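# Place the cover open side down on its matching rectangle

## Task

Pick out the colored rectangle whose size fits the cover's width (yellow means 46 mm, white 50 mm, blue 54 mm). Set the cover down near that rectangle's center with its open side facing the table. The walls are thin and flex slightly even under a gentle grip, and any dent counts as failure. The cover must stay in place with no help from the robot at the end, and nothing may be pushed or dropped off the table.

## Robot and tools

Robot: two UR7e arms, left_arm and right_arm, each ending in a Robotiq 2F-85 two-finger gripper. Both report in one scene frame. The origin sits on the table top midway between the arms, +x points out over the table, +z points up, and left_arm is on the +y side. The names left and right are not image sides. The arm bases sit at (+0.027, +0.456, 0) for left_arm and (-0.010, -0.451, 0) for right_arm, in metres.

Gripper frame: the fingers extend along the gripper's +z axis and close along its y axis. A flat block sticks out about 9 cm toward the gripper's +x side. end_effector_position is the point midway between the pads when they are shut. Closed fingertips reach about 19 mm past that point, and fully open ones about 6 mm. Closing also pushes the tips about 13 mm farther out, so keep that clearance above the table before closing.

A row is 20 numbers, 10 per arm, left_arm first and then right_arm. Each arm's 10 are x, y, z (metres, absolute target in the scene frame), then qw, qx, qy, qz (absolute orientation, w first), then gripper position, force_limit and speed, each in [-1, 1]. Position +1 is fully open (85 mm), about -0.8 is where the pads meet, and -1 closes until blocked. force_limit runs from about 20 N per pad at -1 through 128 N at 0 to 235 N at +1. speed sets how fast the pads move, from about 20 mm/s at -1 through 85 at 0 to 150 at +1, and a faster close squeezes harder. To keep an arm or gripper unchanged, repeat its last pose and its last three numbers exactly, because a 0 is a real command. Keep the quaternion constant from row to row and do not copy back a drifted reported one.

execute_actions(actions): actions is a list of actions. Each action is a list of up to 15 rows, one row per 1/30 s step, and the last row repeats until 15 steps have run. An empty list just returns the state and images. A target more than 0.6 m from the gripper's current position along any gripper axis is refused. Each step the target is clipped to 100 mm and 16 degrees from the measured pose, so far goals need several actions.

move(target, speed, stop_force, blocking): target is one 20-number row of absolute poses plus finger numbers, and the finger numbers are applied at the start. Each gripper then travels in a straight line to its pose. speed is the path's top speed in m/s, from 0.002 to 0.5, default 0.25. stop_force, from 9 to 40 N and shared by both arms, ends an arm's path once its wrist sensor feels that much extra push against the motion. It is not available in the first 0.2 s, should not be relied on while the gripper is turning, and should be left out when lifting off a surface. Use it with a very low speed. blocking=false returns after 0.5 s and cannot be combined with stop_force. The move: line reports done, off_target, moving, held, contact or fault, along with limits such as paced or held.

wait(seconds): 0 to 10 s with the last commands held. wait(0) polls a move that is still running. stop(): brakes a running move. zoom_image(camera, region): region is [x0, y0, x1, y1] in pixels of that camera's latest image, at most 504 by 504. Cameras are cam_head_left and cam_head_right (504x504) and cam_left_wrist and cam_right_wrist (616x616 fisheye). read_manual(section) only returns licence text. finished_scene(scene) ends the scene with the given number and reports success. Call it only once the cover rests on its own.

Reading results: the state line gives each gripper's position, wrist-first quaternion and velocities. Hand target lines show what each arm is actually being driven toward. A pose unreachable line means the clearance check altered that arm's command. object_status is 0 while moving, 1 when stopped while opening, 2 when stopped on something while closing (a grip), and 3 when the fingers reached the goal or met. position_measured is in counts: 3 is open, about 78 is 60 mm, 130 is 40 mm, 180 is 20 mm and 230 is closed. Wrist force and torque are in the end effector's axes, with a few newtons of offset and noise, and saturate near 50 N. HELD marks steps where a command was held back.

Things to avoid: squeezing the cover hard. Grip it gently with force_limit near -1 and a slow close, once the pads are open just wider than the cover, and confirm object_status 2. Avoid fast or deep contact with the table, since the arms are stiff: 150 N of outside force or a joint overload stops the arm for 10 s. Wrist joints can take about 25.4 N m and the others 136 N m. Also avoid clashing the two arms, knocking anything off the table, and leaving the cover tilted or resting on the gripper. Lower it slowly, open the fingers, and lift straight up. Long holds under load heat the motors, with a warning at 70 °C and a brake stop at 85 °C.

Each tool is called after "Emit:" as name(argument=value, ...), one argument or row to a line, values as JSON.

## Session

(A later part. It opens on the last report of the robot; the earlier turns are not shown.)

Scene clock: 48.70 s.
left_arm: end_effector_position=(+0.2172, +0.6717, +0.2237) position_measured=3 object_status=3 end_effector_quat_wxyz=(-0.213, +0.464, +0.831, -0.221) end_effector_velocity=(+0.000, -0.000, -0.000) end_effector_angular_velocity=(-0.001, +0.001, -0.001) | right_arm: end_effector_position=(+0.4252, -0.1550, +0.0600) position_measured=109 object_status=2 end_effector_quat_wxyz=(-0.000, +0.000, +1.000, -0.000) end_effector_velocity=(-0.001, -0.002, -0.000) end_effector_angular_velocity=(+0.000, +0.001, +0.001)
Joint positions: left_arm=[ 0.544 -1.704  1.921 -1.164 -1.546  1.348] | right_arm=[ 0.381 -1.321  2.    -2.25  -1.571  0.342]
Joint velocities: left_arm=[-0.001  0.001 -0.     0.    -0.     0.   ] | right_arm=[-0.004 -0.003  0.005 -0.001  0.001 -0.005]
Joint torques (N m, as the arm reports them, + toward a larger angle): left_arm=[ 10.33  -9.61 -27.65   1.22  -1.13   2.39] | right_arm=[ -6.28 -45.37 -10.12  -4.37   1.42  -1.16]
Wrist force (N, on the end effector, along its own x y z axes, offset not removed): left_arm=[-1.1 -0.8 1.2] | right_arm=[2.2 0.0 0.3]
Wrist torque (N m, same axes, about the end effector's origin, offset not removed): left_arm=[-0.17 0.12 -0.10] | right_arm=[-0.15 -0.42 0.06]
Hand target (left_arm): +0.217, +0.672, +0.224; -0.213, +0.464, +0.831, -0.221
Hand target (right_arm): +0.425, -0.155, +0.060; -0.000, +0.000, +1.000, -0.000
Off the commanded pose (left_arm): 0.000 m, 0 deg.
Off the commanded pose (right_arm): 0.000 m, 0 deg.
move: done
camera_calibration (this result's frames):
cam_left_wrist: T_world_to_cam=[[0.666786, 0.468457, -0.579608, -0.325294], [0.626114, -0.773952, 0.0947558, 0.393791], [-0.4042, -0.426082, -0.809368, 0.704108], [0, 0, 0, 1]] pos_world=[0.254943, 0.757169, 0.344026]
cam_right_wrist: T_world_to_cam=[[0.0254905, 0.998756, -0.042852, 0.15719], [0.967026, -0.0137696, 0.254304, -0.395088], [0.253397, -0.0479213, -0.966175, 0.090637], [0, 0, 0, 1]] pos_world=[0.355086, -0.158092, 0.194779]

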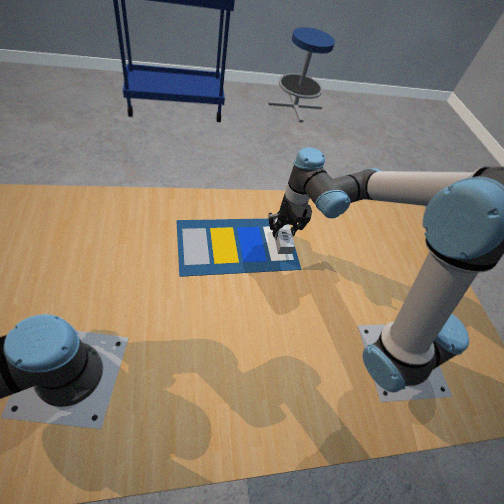

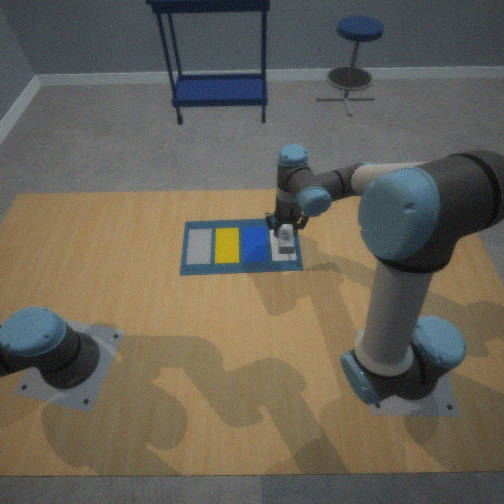

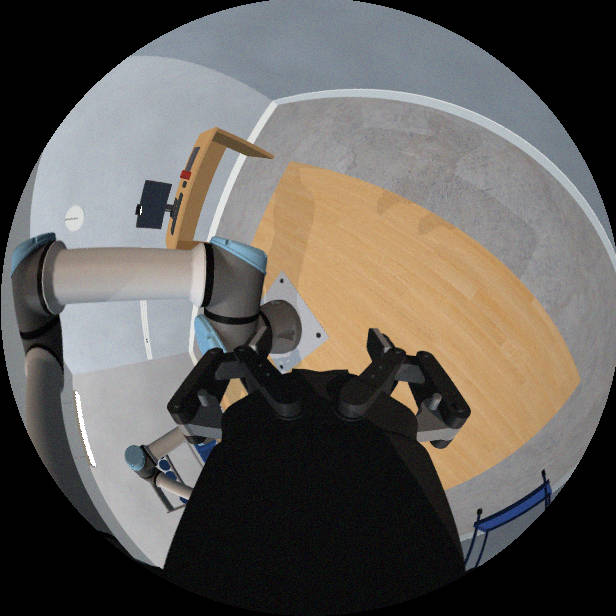

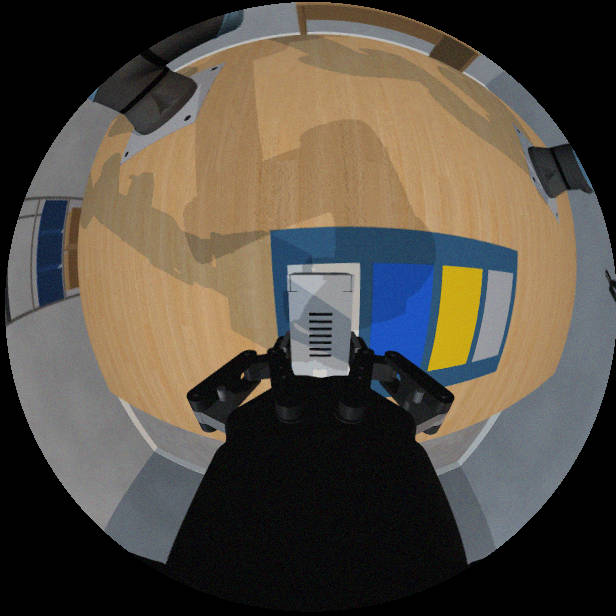

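Emit:
move(
  target=[0.2172,0.6717,0.2237,-0.213,0.464,0.831,-0.221,1,-1,-1,0.431,-0.151,0.043,0,0,1,0,-1,-1,-1],
  speed=0.06,
)

Emit:
move(
  target=[0.2172,0.6717,0.2237,-0.213,0.464,0.831,-0.221,1,-1,-1,0.431,-0.151,0.028,0,0,1,0,-1,-1,-1],
  speed=0.008,
  stop_force=9,
)

Scene clock: 54.03 s.
left_arm: end_effector_position=(+0.2172, +0.6717, +0.2237) position_measured=3 object_status=3 end_effector_quat_wxyz=(-0.213, +0.464, +0.831, -0.221) end_effector_velocity=(+0.000, -0.000, +0.000) end_effector_angular_velocity=(-0.000, +0.000, -0.000) | right_arm: end_effector_position=(+0.4309, -0.1511, +0.0432) position_measured=109 object_status=2 end_effector_quat_wxyz=(-0.000, -0.000, +1.000, -0.000) end_effector_velocity=(-0.000, +0.001, -0.003) end_effector_angular_velocity=(-0.001, +0.002, +0.001)
Joint positions: left_arm=[ 0.544 -1.704  1.921 -1.164 -1.546  1.348] | right_arm=[ 0.384 -1.279  1.998 -2.29  -1.571  0.345]
Joint velocities: left_arm=[-0. -0. -0.  0.  0. -0.] | right_arm=[ 0.001  0.006 -0.    -0.004 -0.     0.001]
Joint torques (N m, as the arm reports them, + toward a larger angle): left_arm=[ 10.13  -9.91 -26.57   1.21  -1.07   2.38] | right_arm=[  7.92 -22.49 -30.02  -4.14   1.3    1.3 ]
Wrist force (N, on the end effector, along its own x y z axes, offset not removed): left_arm=[-0.5 -0.4 2.4] | right_arm=[2.1 0.4 -1.5]
Wrist torque (N m, same axes, about the end effector's origin, offset not removed): left_arm=[-0.03 -0.13 -0.05] | right_arm=[0.03 -0.46 0.11]
Hand target (left_arm): +0.217, +0.672, +0.224; -0.213, +0.464, +0.831, -0.221
Hand target (right_arm): +0.431, -0.151, +0.043; +0.000, +0.000, +1.000, +0.000
Off the commanded pose (left_arm): 0.000 m, 0 deg.
Off the commanded pose (right_arm): 0.000 m, 0 deg.
move: done
camera_calibration (this result's frames):
cam_left_wrist: T_world_to_cam=[[0.666786, 0.468457, -0.579607, -0.325294], [0.626115, -0.773952, 0.0947562, 0.393791], [-0.404199, -0.426083, -0.809368, 0.704108], [0, 0, 0, 1]] pos_world=[0.254943, 0.757169, 0.344026]
cam_right_wrist: T_world_to_cam=[[0.025468, 0.998786, -0.0421602, 0.152389], [0.966972, -0.0139138, 0.254503, -0.396251], [0.253608, -0.0472494, -0.966152, 0.0731743], [0, 0, 0, 1]] pos_world=[0.360725, -0.15426, 0.177969]

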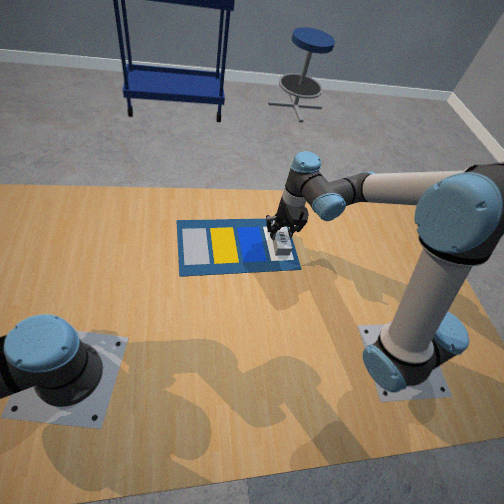

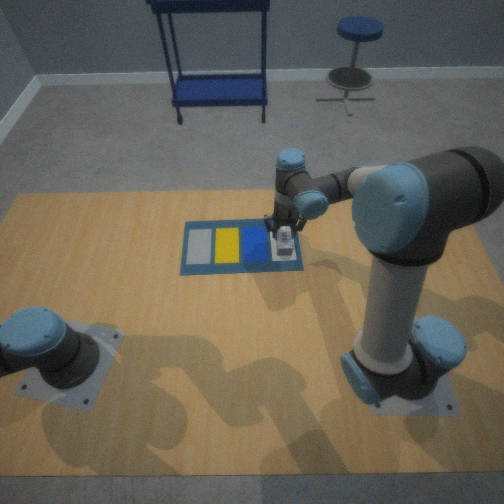

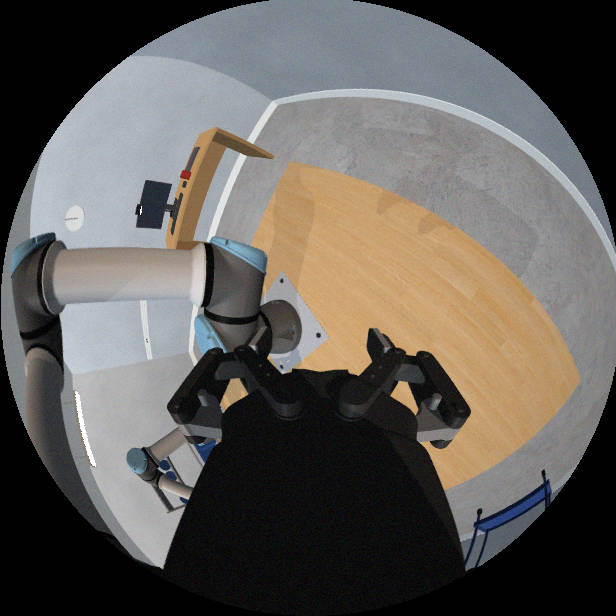

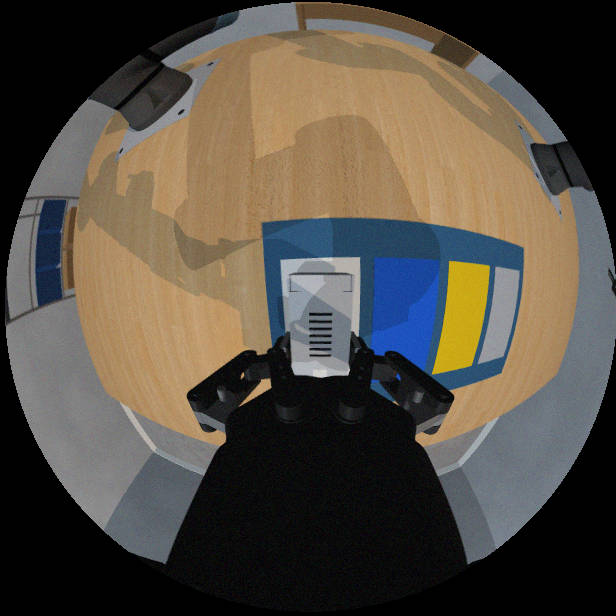

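Scene clock: 56.17 s.
left_arm: end_effector_position=(+0.2172, +0.6717, +0.2237) position_measured=3 object_status=3 end_effector_quat_wxyz=(-0.213, +0.464, +0.831, -0.221) end_effector_velocity=(-0.000, +0.000, +0.000) end_effector_angular_velocity=(-0.000, -0.000, -0.001) | right_arm: end_effector_position=(+0.4310, -0.1510, +0.0282) position_measured=109 object_status=2 end_effector_quat_wxyz=(-0.000, +0.000, +1.000, -0.000) end_effector_velocity=(+0.001, +0.001, -0.001) end_effector_angular_velocity=(+0.001, -0.003, +0.002)
Joint positions: left_arm=[ 0.544 -1.704  1.921 -1.164 -1.546  1.348] | right_arm=[ 0.385 -1.252  2.012 -2.331 -1.571  0.345]
Joint velocities: left_arm=[-0.    -0.    -0.     0.     0.     0.001] | right_arm=[ 0.002  0.003 -0.    -0.006 -0.     0.   ]
Joint torques (N m, as the arm reports them, + toward a larger angle): left_arm=[  9.81  -9.54 -26.69   1.14  -1.12   2.4 ] | right_arm=[  8.87 -20.14  -5.98  -3.88   1.11   1.42]
Wrist force (N, on the end effector, along its own x y z axes, offset not removed): left_arm=[0.3 -0.2 2.6] | right_arm=[1.5 -0.6 -8.9]
Wrist torque (N m, same axes, about the end effector's origin, offset not removed): left_arm=[-0.02 -0.20 -0.11] | right_arm=[-0.16 -0.23 0.06]
Hand target (left_arm): +0.217, +0.672, +0.224; -0.213, +0.464, +0.831, -0.221
Hand target (right_arm): +0.431, -0.151, +0.028; -0.000, +0.000, +1.000, -0.000
Off the commanded pose (left_arm): 0.000 m, 0 deg.
Off the commanded pose (right_arm): 0.000 m, 0 deg.
move: done
camera_calibration (this result's frames):
cam_left_wrist: T_world_to_cam=[[0.666786, 0.468457, -0.579607, -0.325294], [0.626114, -0.773952, 0.0947558, 0.393791], [-0.404199, -0.426082, -0.809368, 0.704108], [0, 0, 0, 1]] pos_world=[0.254943, 0.757169, 0.344026]
cam_right_wrist: T_world_to_cam=[[0.0254688, 0.998786, -0.0421575, 0.15169], [0.966971, -0.0139152, 0.254506, -0.392513], [0.25361, -0.047247, -0.966152, 0.0586209], [0, 0, 0, 1]] pos_world=[0.360819, -0.154198, 0.162928]

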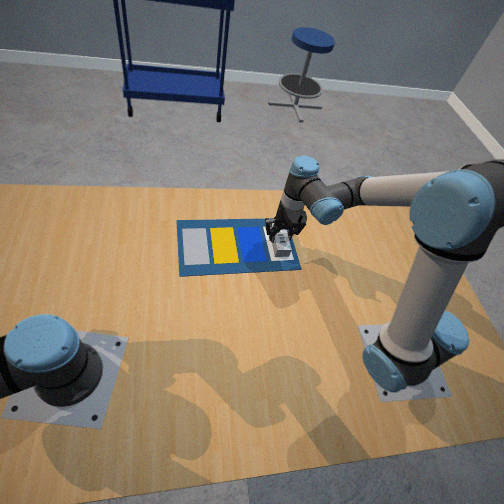

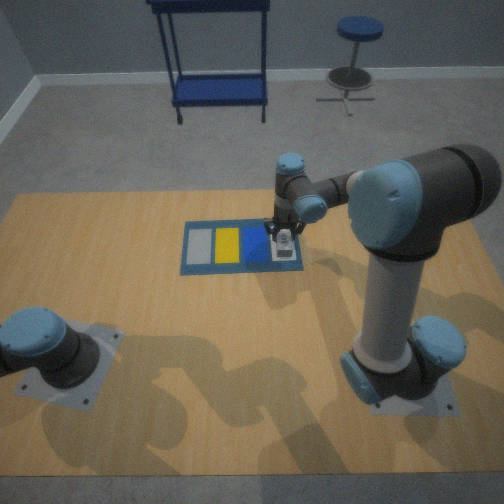

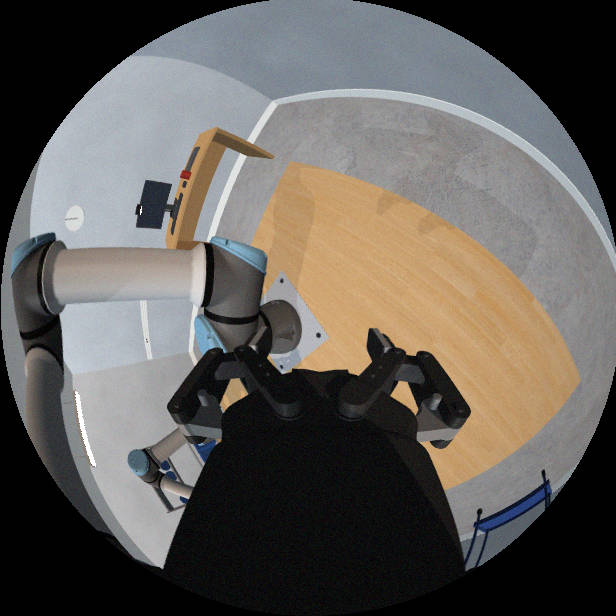

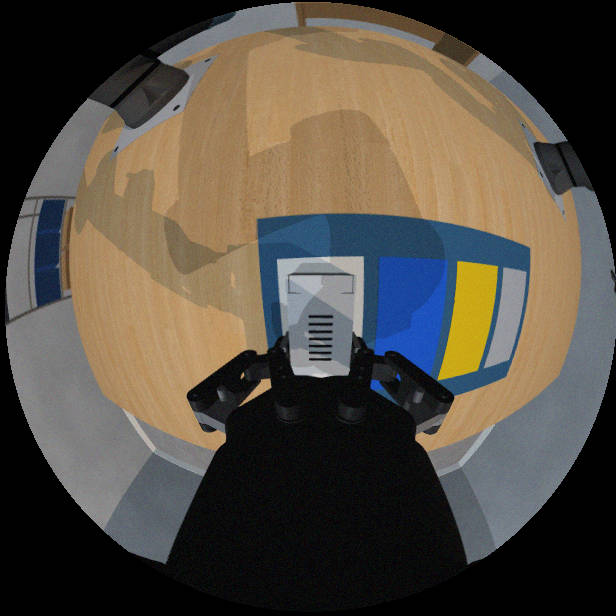

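Emit:
move(
  target=[0.2172,0.6717,0.2237,-0.213,0.464,0.831,-0.221,1,-1,-1,0.431,-0.151,0.0285,0,0,1,0,0.24,-1,-1],
)

Emit:
zoom_image(
  camera="cam_right_wrist",
  region=[260, 250, 380, 390],
)

Scene clock: 60.10 s.
left_arm: end_effector_position=(+0.2172, +0.6717, +0.2237) position_measured=3 object_status=3 end_effector_quat_wxyz=(-0.213, +0.464, +0.831, -0.221) end_effector_velocity=(+0.000, +0.000, +0.000) end_effector_angular_velocity=(-0.000, +0.000, -0.001) | right_arm: end_effector_position=(+0.4310, -0.1510, +0.0284) position_measured=99 object_status=3 end_effector_quat_wxyz=(-0.000, -0.000, +1.000, -0.000) end_effector_velocity=(+0.001, +0.000, +0.001) end_effector_angular_velocity=(+0.000, -0.001, -0.000)
Joint positions: left_arm=[ 0.544 -1.704  1.921 -1.164 -1.546  1.348] | right_arm=[ 0.385 -1.253  2.012 -2.33  -1.571  0.345]
Joint velocities: left_arm=[-0.     0.    -0.     0.     0.     0.001] | right_arm=[-0.    -0.001 -0.001  0.001  0.     0.   ]
Joint torques (N m, as the arm reports them, + toward a larger angle): left_arm=[  9.57 -10.15 -25.71   1.33  -1.13   2.32] | right_arm=[  6.6  -44.05 -28.43  -1.78   0.87   1.46]
Wrist force (N, on the end effector, along its own x y z axes, offset not removed): left_arm=[0.4 1.3 2.1] | right_arm=[2.1 1.4 -1.5]
Wrist torque (N m, same axes, about the end effector's origin, offset not removed): left_arm=[0.26 -0.24 -0.11] | right_arm=[0.14 -0.41 0.18]
Hand target (left_arm): +0.217, +0.672, +0.224; -0.213, +0.464, +0.831, -0.221
Hand target (right_arm): +0.431, -0.151, +0.029; +0.000, +0.000, +1.000, +0.000
Off the commanded pose (left_arm): 0.000 m, 0 deg.
Off the commanded pose (right_arm): 0.000 m, 0 deg.
move: done
camera_calibration (this result's frames):
cam_left_wrist: T_world_to_cam=[[0.666786, 0.468457, -0.579607, -0.325294], [0.626114, -0.773952, 0.0947558, 0.393791], [-0.404199, -0.426082, -0.809368, 0.704108], [0, 0, 0, 1]] pos_world=[0.254943, 0.757169, 0.344026]
cam_right_wrist: T_world_to_cam=[[0.0254637, 0.998785, -0.0421902, 0.151724], [0.966993, -0.0139059, 0.254424, -0.392531], [0.253528, -0.0472762, -0.966172, 0.0589124], [0, 0, 0, 1]] pos_world=[0.360775, -0.154213, 0.16319]

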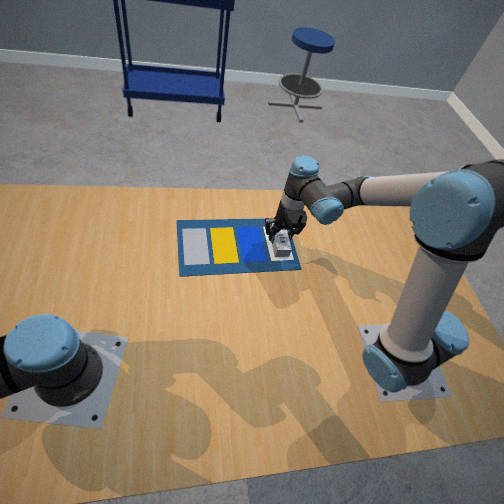

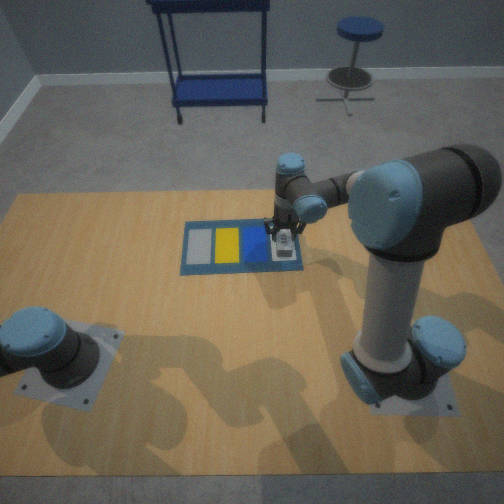

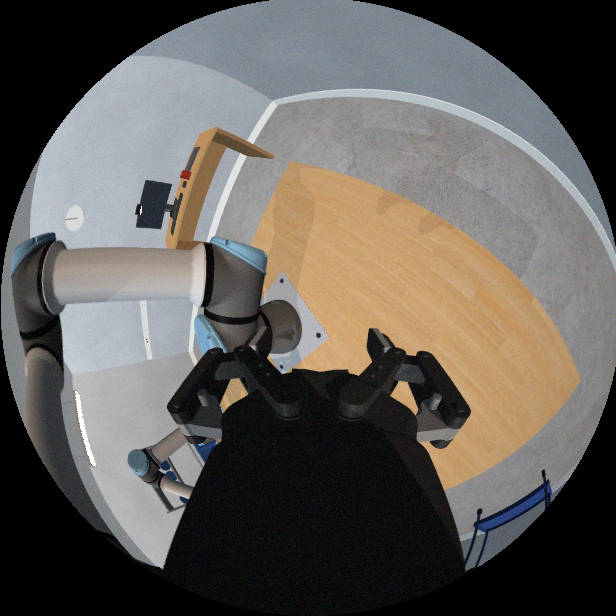

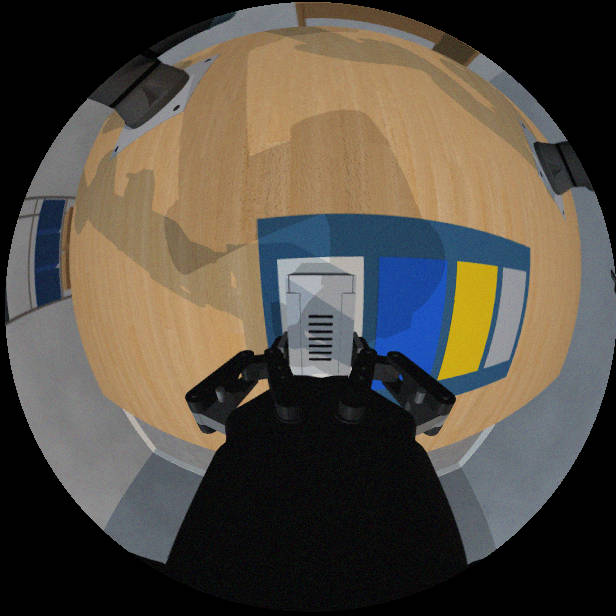

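Region (260, 250, 380, 390) of cam_right_wrist's 616x616 image, scaled by 3.600, with more detail than that image has; it fills the left 432 columns of this view, and the rest is white.

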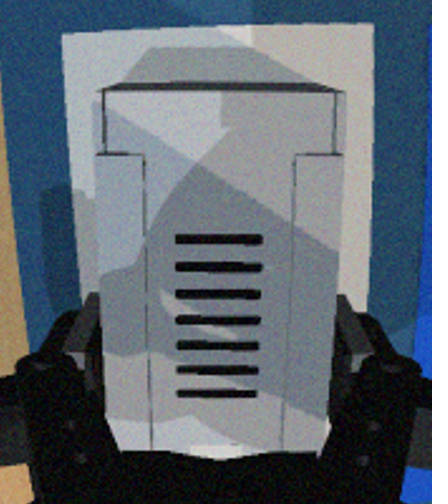

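Emit:
move(
  target=[0.2172,0.6717,0.2237,-0.213,0.464,0.831,-0.221,1,-1,-1,0.431,-0.151,0.04,0,0,1,0,0.24,-1,-1],
  speed=0.03,
)

Emit:
zoom_image(
  camera="cam_right_wrist",
  region=[260, 250, 380, 390],
)

Scene clock: 63.67 s.
left_arm: end_effector_position=(+0.2172, +0.6717, +0.2237) position_measured=3 object_status=3 end_effector_quat_wxyz=(-0.213, +0.464, +0.831, -0.221) end_effector_velocity=(-0.000, +0.000, +0.000) end_effector_angular_velocity=(+0.002, -0.002, +0.001) | right_arm: end_effector_position=(+0.4310, -0.1510, +0.0398) position_measured=99 object_status=3 end_effector_quat_wxyz=(+0.000, +0.000, +1.000, +0.000) end_effector_velocity=(-0.000, +0.000, +0.002) end_effector_angular_velocity=(+0.000, -0.000, +0.001)
Joint positions: left_arm=[ 0.544 -1.704  1.921 -1.164 -1.546  1.348] | right_arm=[ 0.385 -1.273  2.001 -2.3   -1.571  0.345]
Joint velocities: left_arm=[ 0.001 -0.002 -0.    -0.     0.    -0.001] | right_arm=[ 0.001 -0.004 -0.002  0.006  0.    -0.   ]
Joint torques (N m, as the arm reports them, + toward a larger angle): left_arm=[  9.83 -10.5  -25.74   1.22  -1.11   2.12] | right_arm=[  6.49 -43.79 -29.79  -1.96   1.1    1.44]
Wrist force (N, on the end effector, along its own x y z axes, offset not removed): left_arm=[0.6 -0.9 2.2] | right_arm=[1.7 1.5 -4.9]
Wrist torque (N m, same axes, about the end effector's origin, offset not removed): left_arm=[-0.29 -0.05 -0.07] | right_arm=[0.07 -0.39 0.09]
Hand target (left_arm): +0.217, +0.672, +0.224; -0.213, +0.464, +0.831, -0.221
Hand target (right_arm): +0.431, -0.151, +0.040; +0.000, +0.000, +1.000, +0.000
Off the commanded pose (left_arm): 0.000 m, 0 deg.
Off the commanded pose (right_arm): 0.000 m, 0 deg.
move: done
camera_calibration (this result's frames):
cam_left_wrist: T_world_to_cam=[[0.666786, 0.468457, -0.579608, -0.325294], [0.626114, -0.773952, 0.094756, 0.393791], [-0.404199, -0.426083, -0.809368, 0.704108], [0, 0, 0, 1]] pos_world=[0.254943, 0.757169, 0.344026]
cam_right_wrist: T_world_to_cam=[[0.0254741, 0.998787, -0.0421462, 0.15218], [0.966964, -0.0139218, 0.254534, -0.395451], [0.253638, -0.0472379, -0.966145, 0.0698163], [0, 0, 0, 1]] pos_world=[0.360802, -0.154203, 0.174522]

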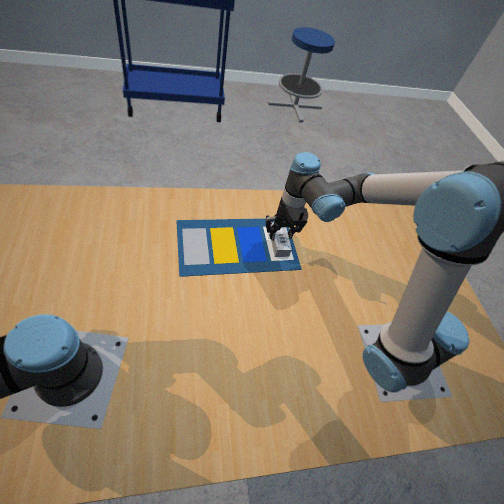

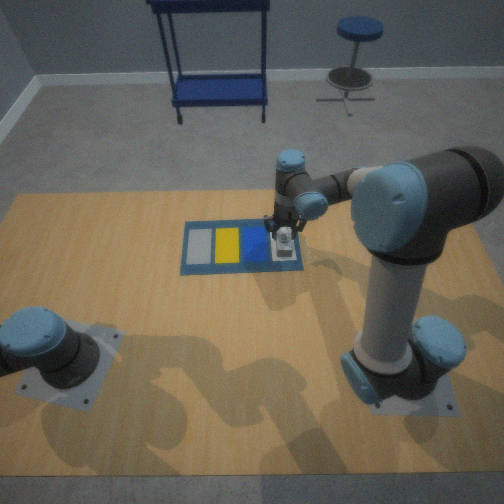

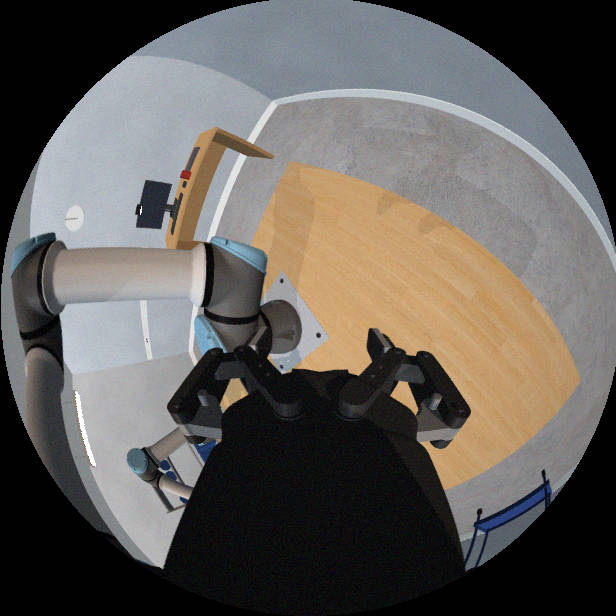

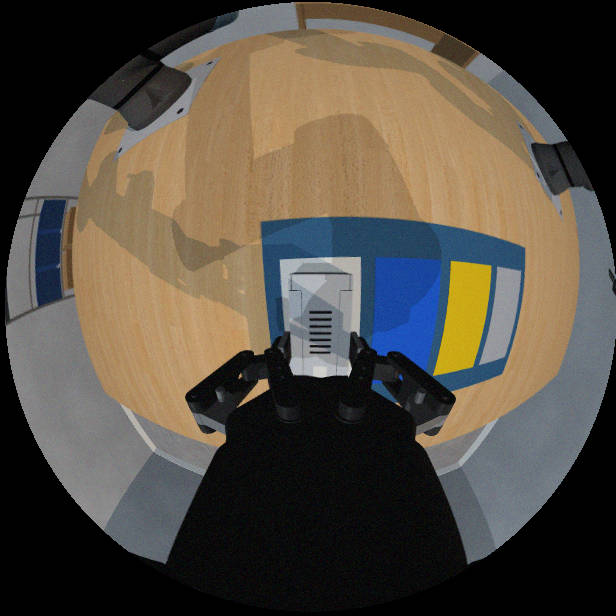

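Region (260, 250, 380, 390) of cam_right_wrist's 616x616 image, scaled by 3.600, with more detail than that image has; it fills the left 432 columns of this view, and the rest is white.

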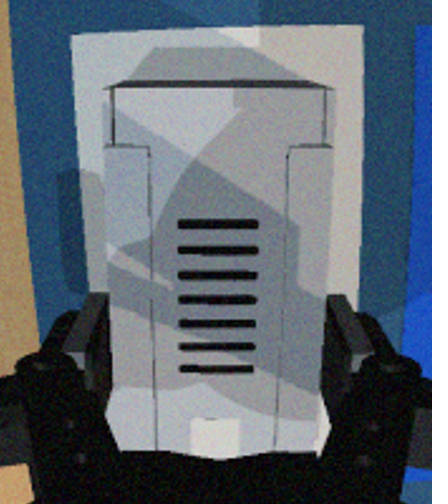

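The cover stayed on the table, so it is under 52 mm wide and white is right.

Emit:
move(
  target=[0.2172,0.6717,0.2237,-0.213,0.464,0.831,-0.221,1,-1,-1,0.431,-0.151,0.12,0,0,1,0,1,-1,0],
  speed=0.15,
)

Scene clock: 67.27 s.
left_arm: end_effector_position=(+0.2172, +0.6717, +0.2237) position_measured=3 object_status=3 end_effector_quat_wxyz=(-0.213, +0.464, +0.831, -0.221) end_effector_velocity=(-0.000, -0.000, -0.000) end_effector_angular_velocity=(-0.001, -0.000, -0.000) | right_arm: end_effector_position=(+0.4309, -0.1510, +0.1198) position_measured=3 object_status=3 end_effector_quat_wxyz=(+0.000, -0.000, +1.000, +0.000) end_effector_velocity=(-0.000, -0.000, +0.003) end_effector_angular_velocity=(-0.000, +0.002, -0.000)
Joint positions: left_arm=[ 0.544 -1.704  1.921 -1.164 -1.546  1.348] | right_arm=[ 0.385 -1.391  1.906 -2.086 -1.571  0.345]
Joint velocities: left_arm=[ 0.     0.     0.     0.    -0.001  0.001] | right_arm=[-0.001 -0.003 -0.004  0.009  0.    -0.   ]
Joint torques (N m, as the arm reports them, + toward a larger angle): left_arm=[  9.8  -10.85 -24.92   1.21  -1.06   2.06] | right_arm=[ -6.29 -41.69 -31.46  -1.55  -0.28  -1.19]
Wrist force (N, on the end effector, along its own x y z axes, offset not removed): left_arm=[1.3 3.1 3.5] | right_arm=[1.7 0.1 -1.9]
Wrist torque (N m, same axes, about the end effector's origin, offset not removed): left_arm=[0.50 -0.35 0.03] | right_arm=[-0.08 -0.35 0.04]
Hand target (left_arm): +0.217, +0.672, +0.224; -0.213, +0.464, +0.831, -0.221
Hand target (right_arm): +0.431, -0.151, +0.120; +0.000, +0.000, +1.000, +0.000
Off the commanded pose (left_arm): 0.000 m, 0 deg.
Off the commanded pose (right_arm): 0.000 m, 0 deg.
move: done
camera_calibration (this result's frames):
cam_left_wrist: T_world_to_cam=[[0.666786, 0.468457, -0.579607, -0.325294], [0.626114, -0.773952, 0.0947559, 0.393791], [-0.404199, -0.426083, -0.809368, 0.704108], [0, 0, 0, 1]] pos_world=[0.254943, 0.757169, 0.344026]
cam_right_wrist: T_world_to_cam=[[0.025436, 0.998792, -0.0420368, 0.155533], [0.966951, -0.0139104, 0.254583, -0.415746], [0.25369, -0.0471231, -0.966137, 0.147131], [0, 0, 0, 1]] pos_world=[0.360724, -0.154195, 0.254528]

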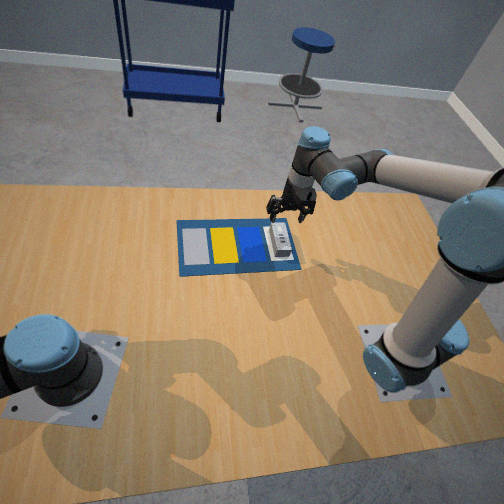

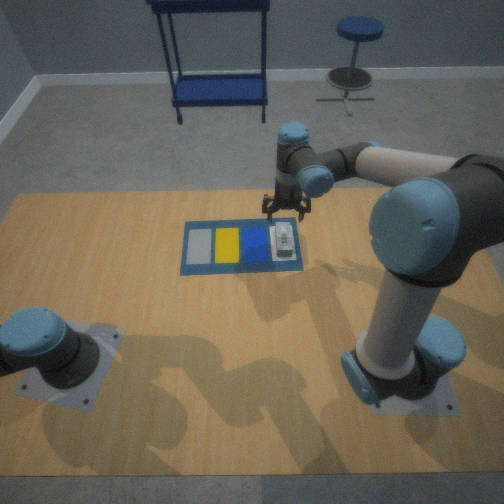

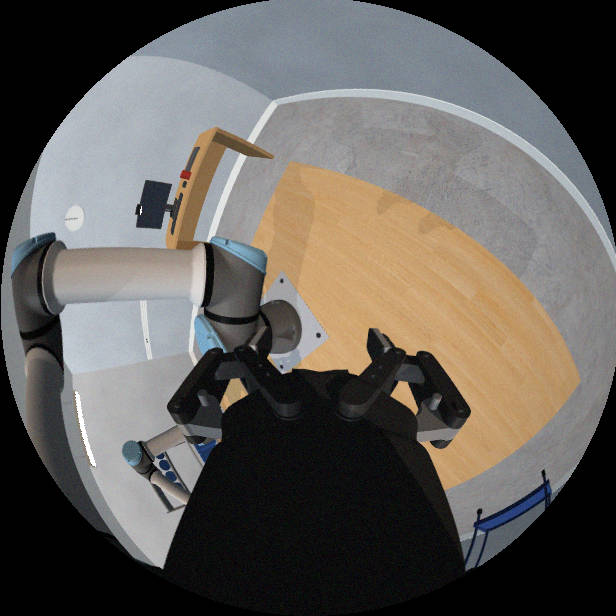

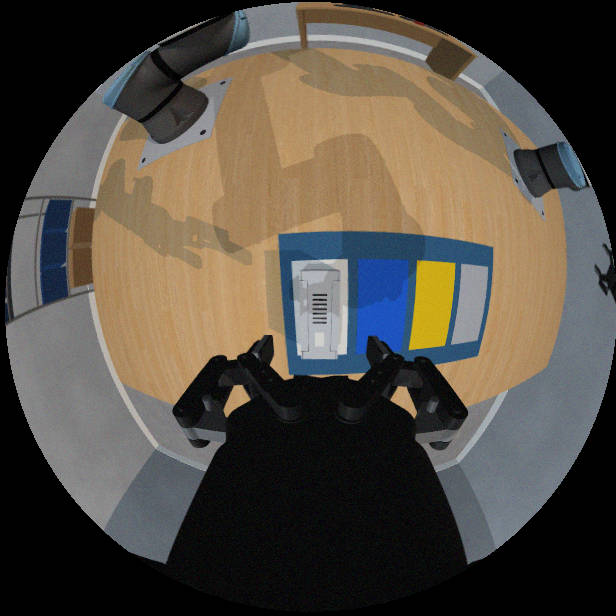

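Emit:
finished_scene(
  scene=1,
)

The scene is finished: the task was done.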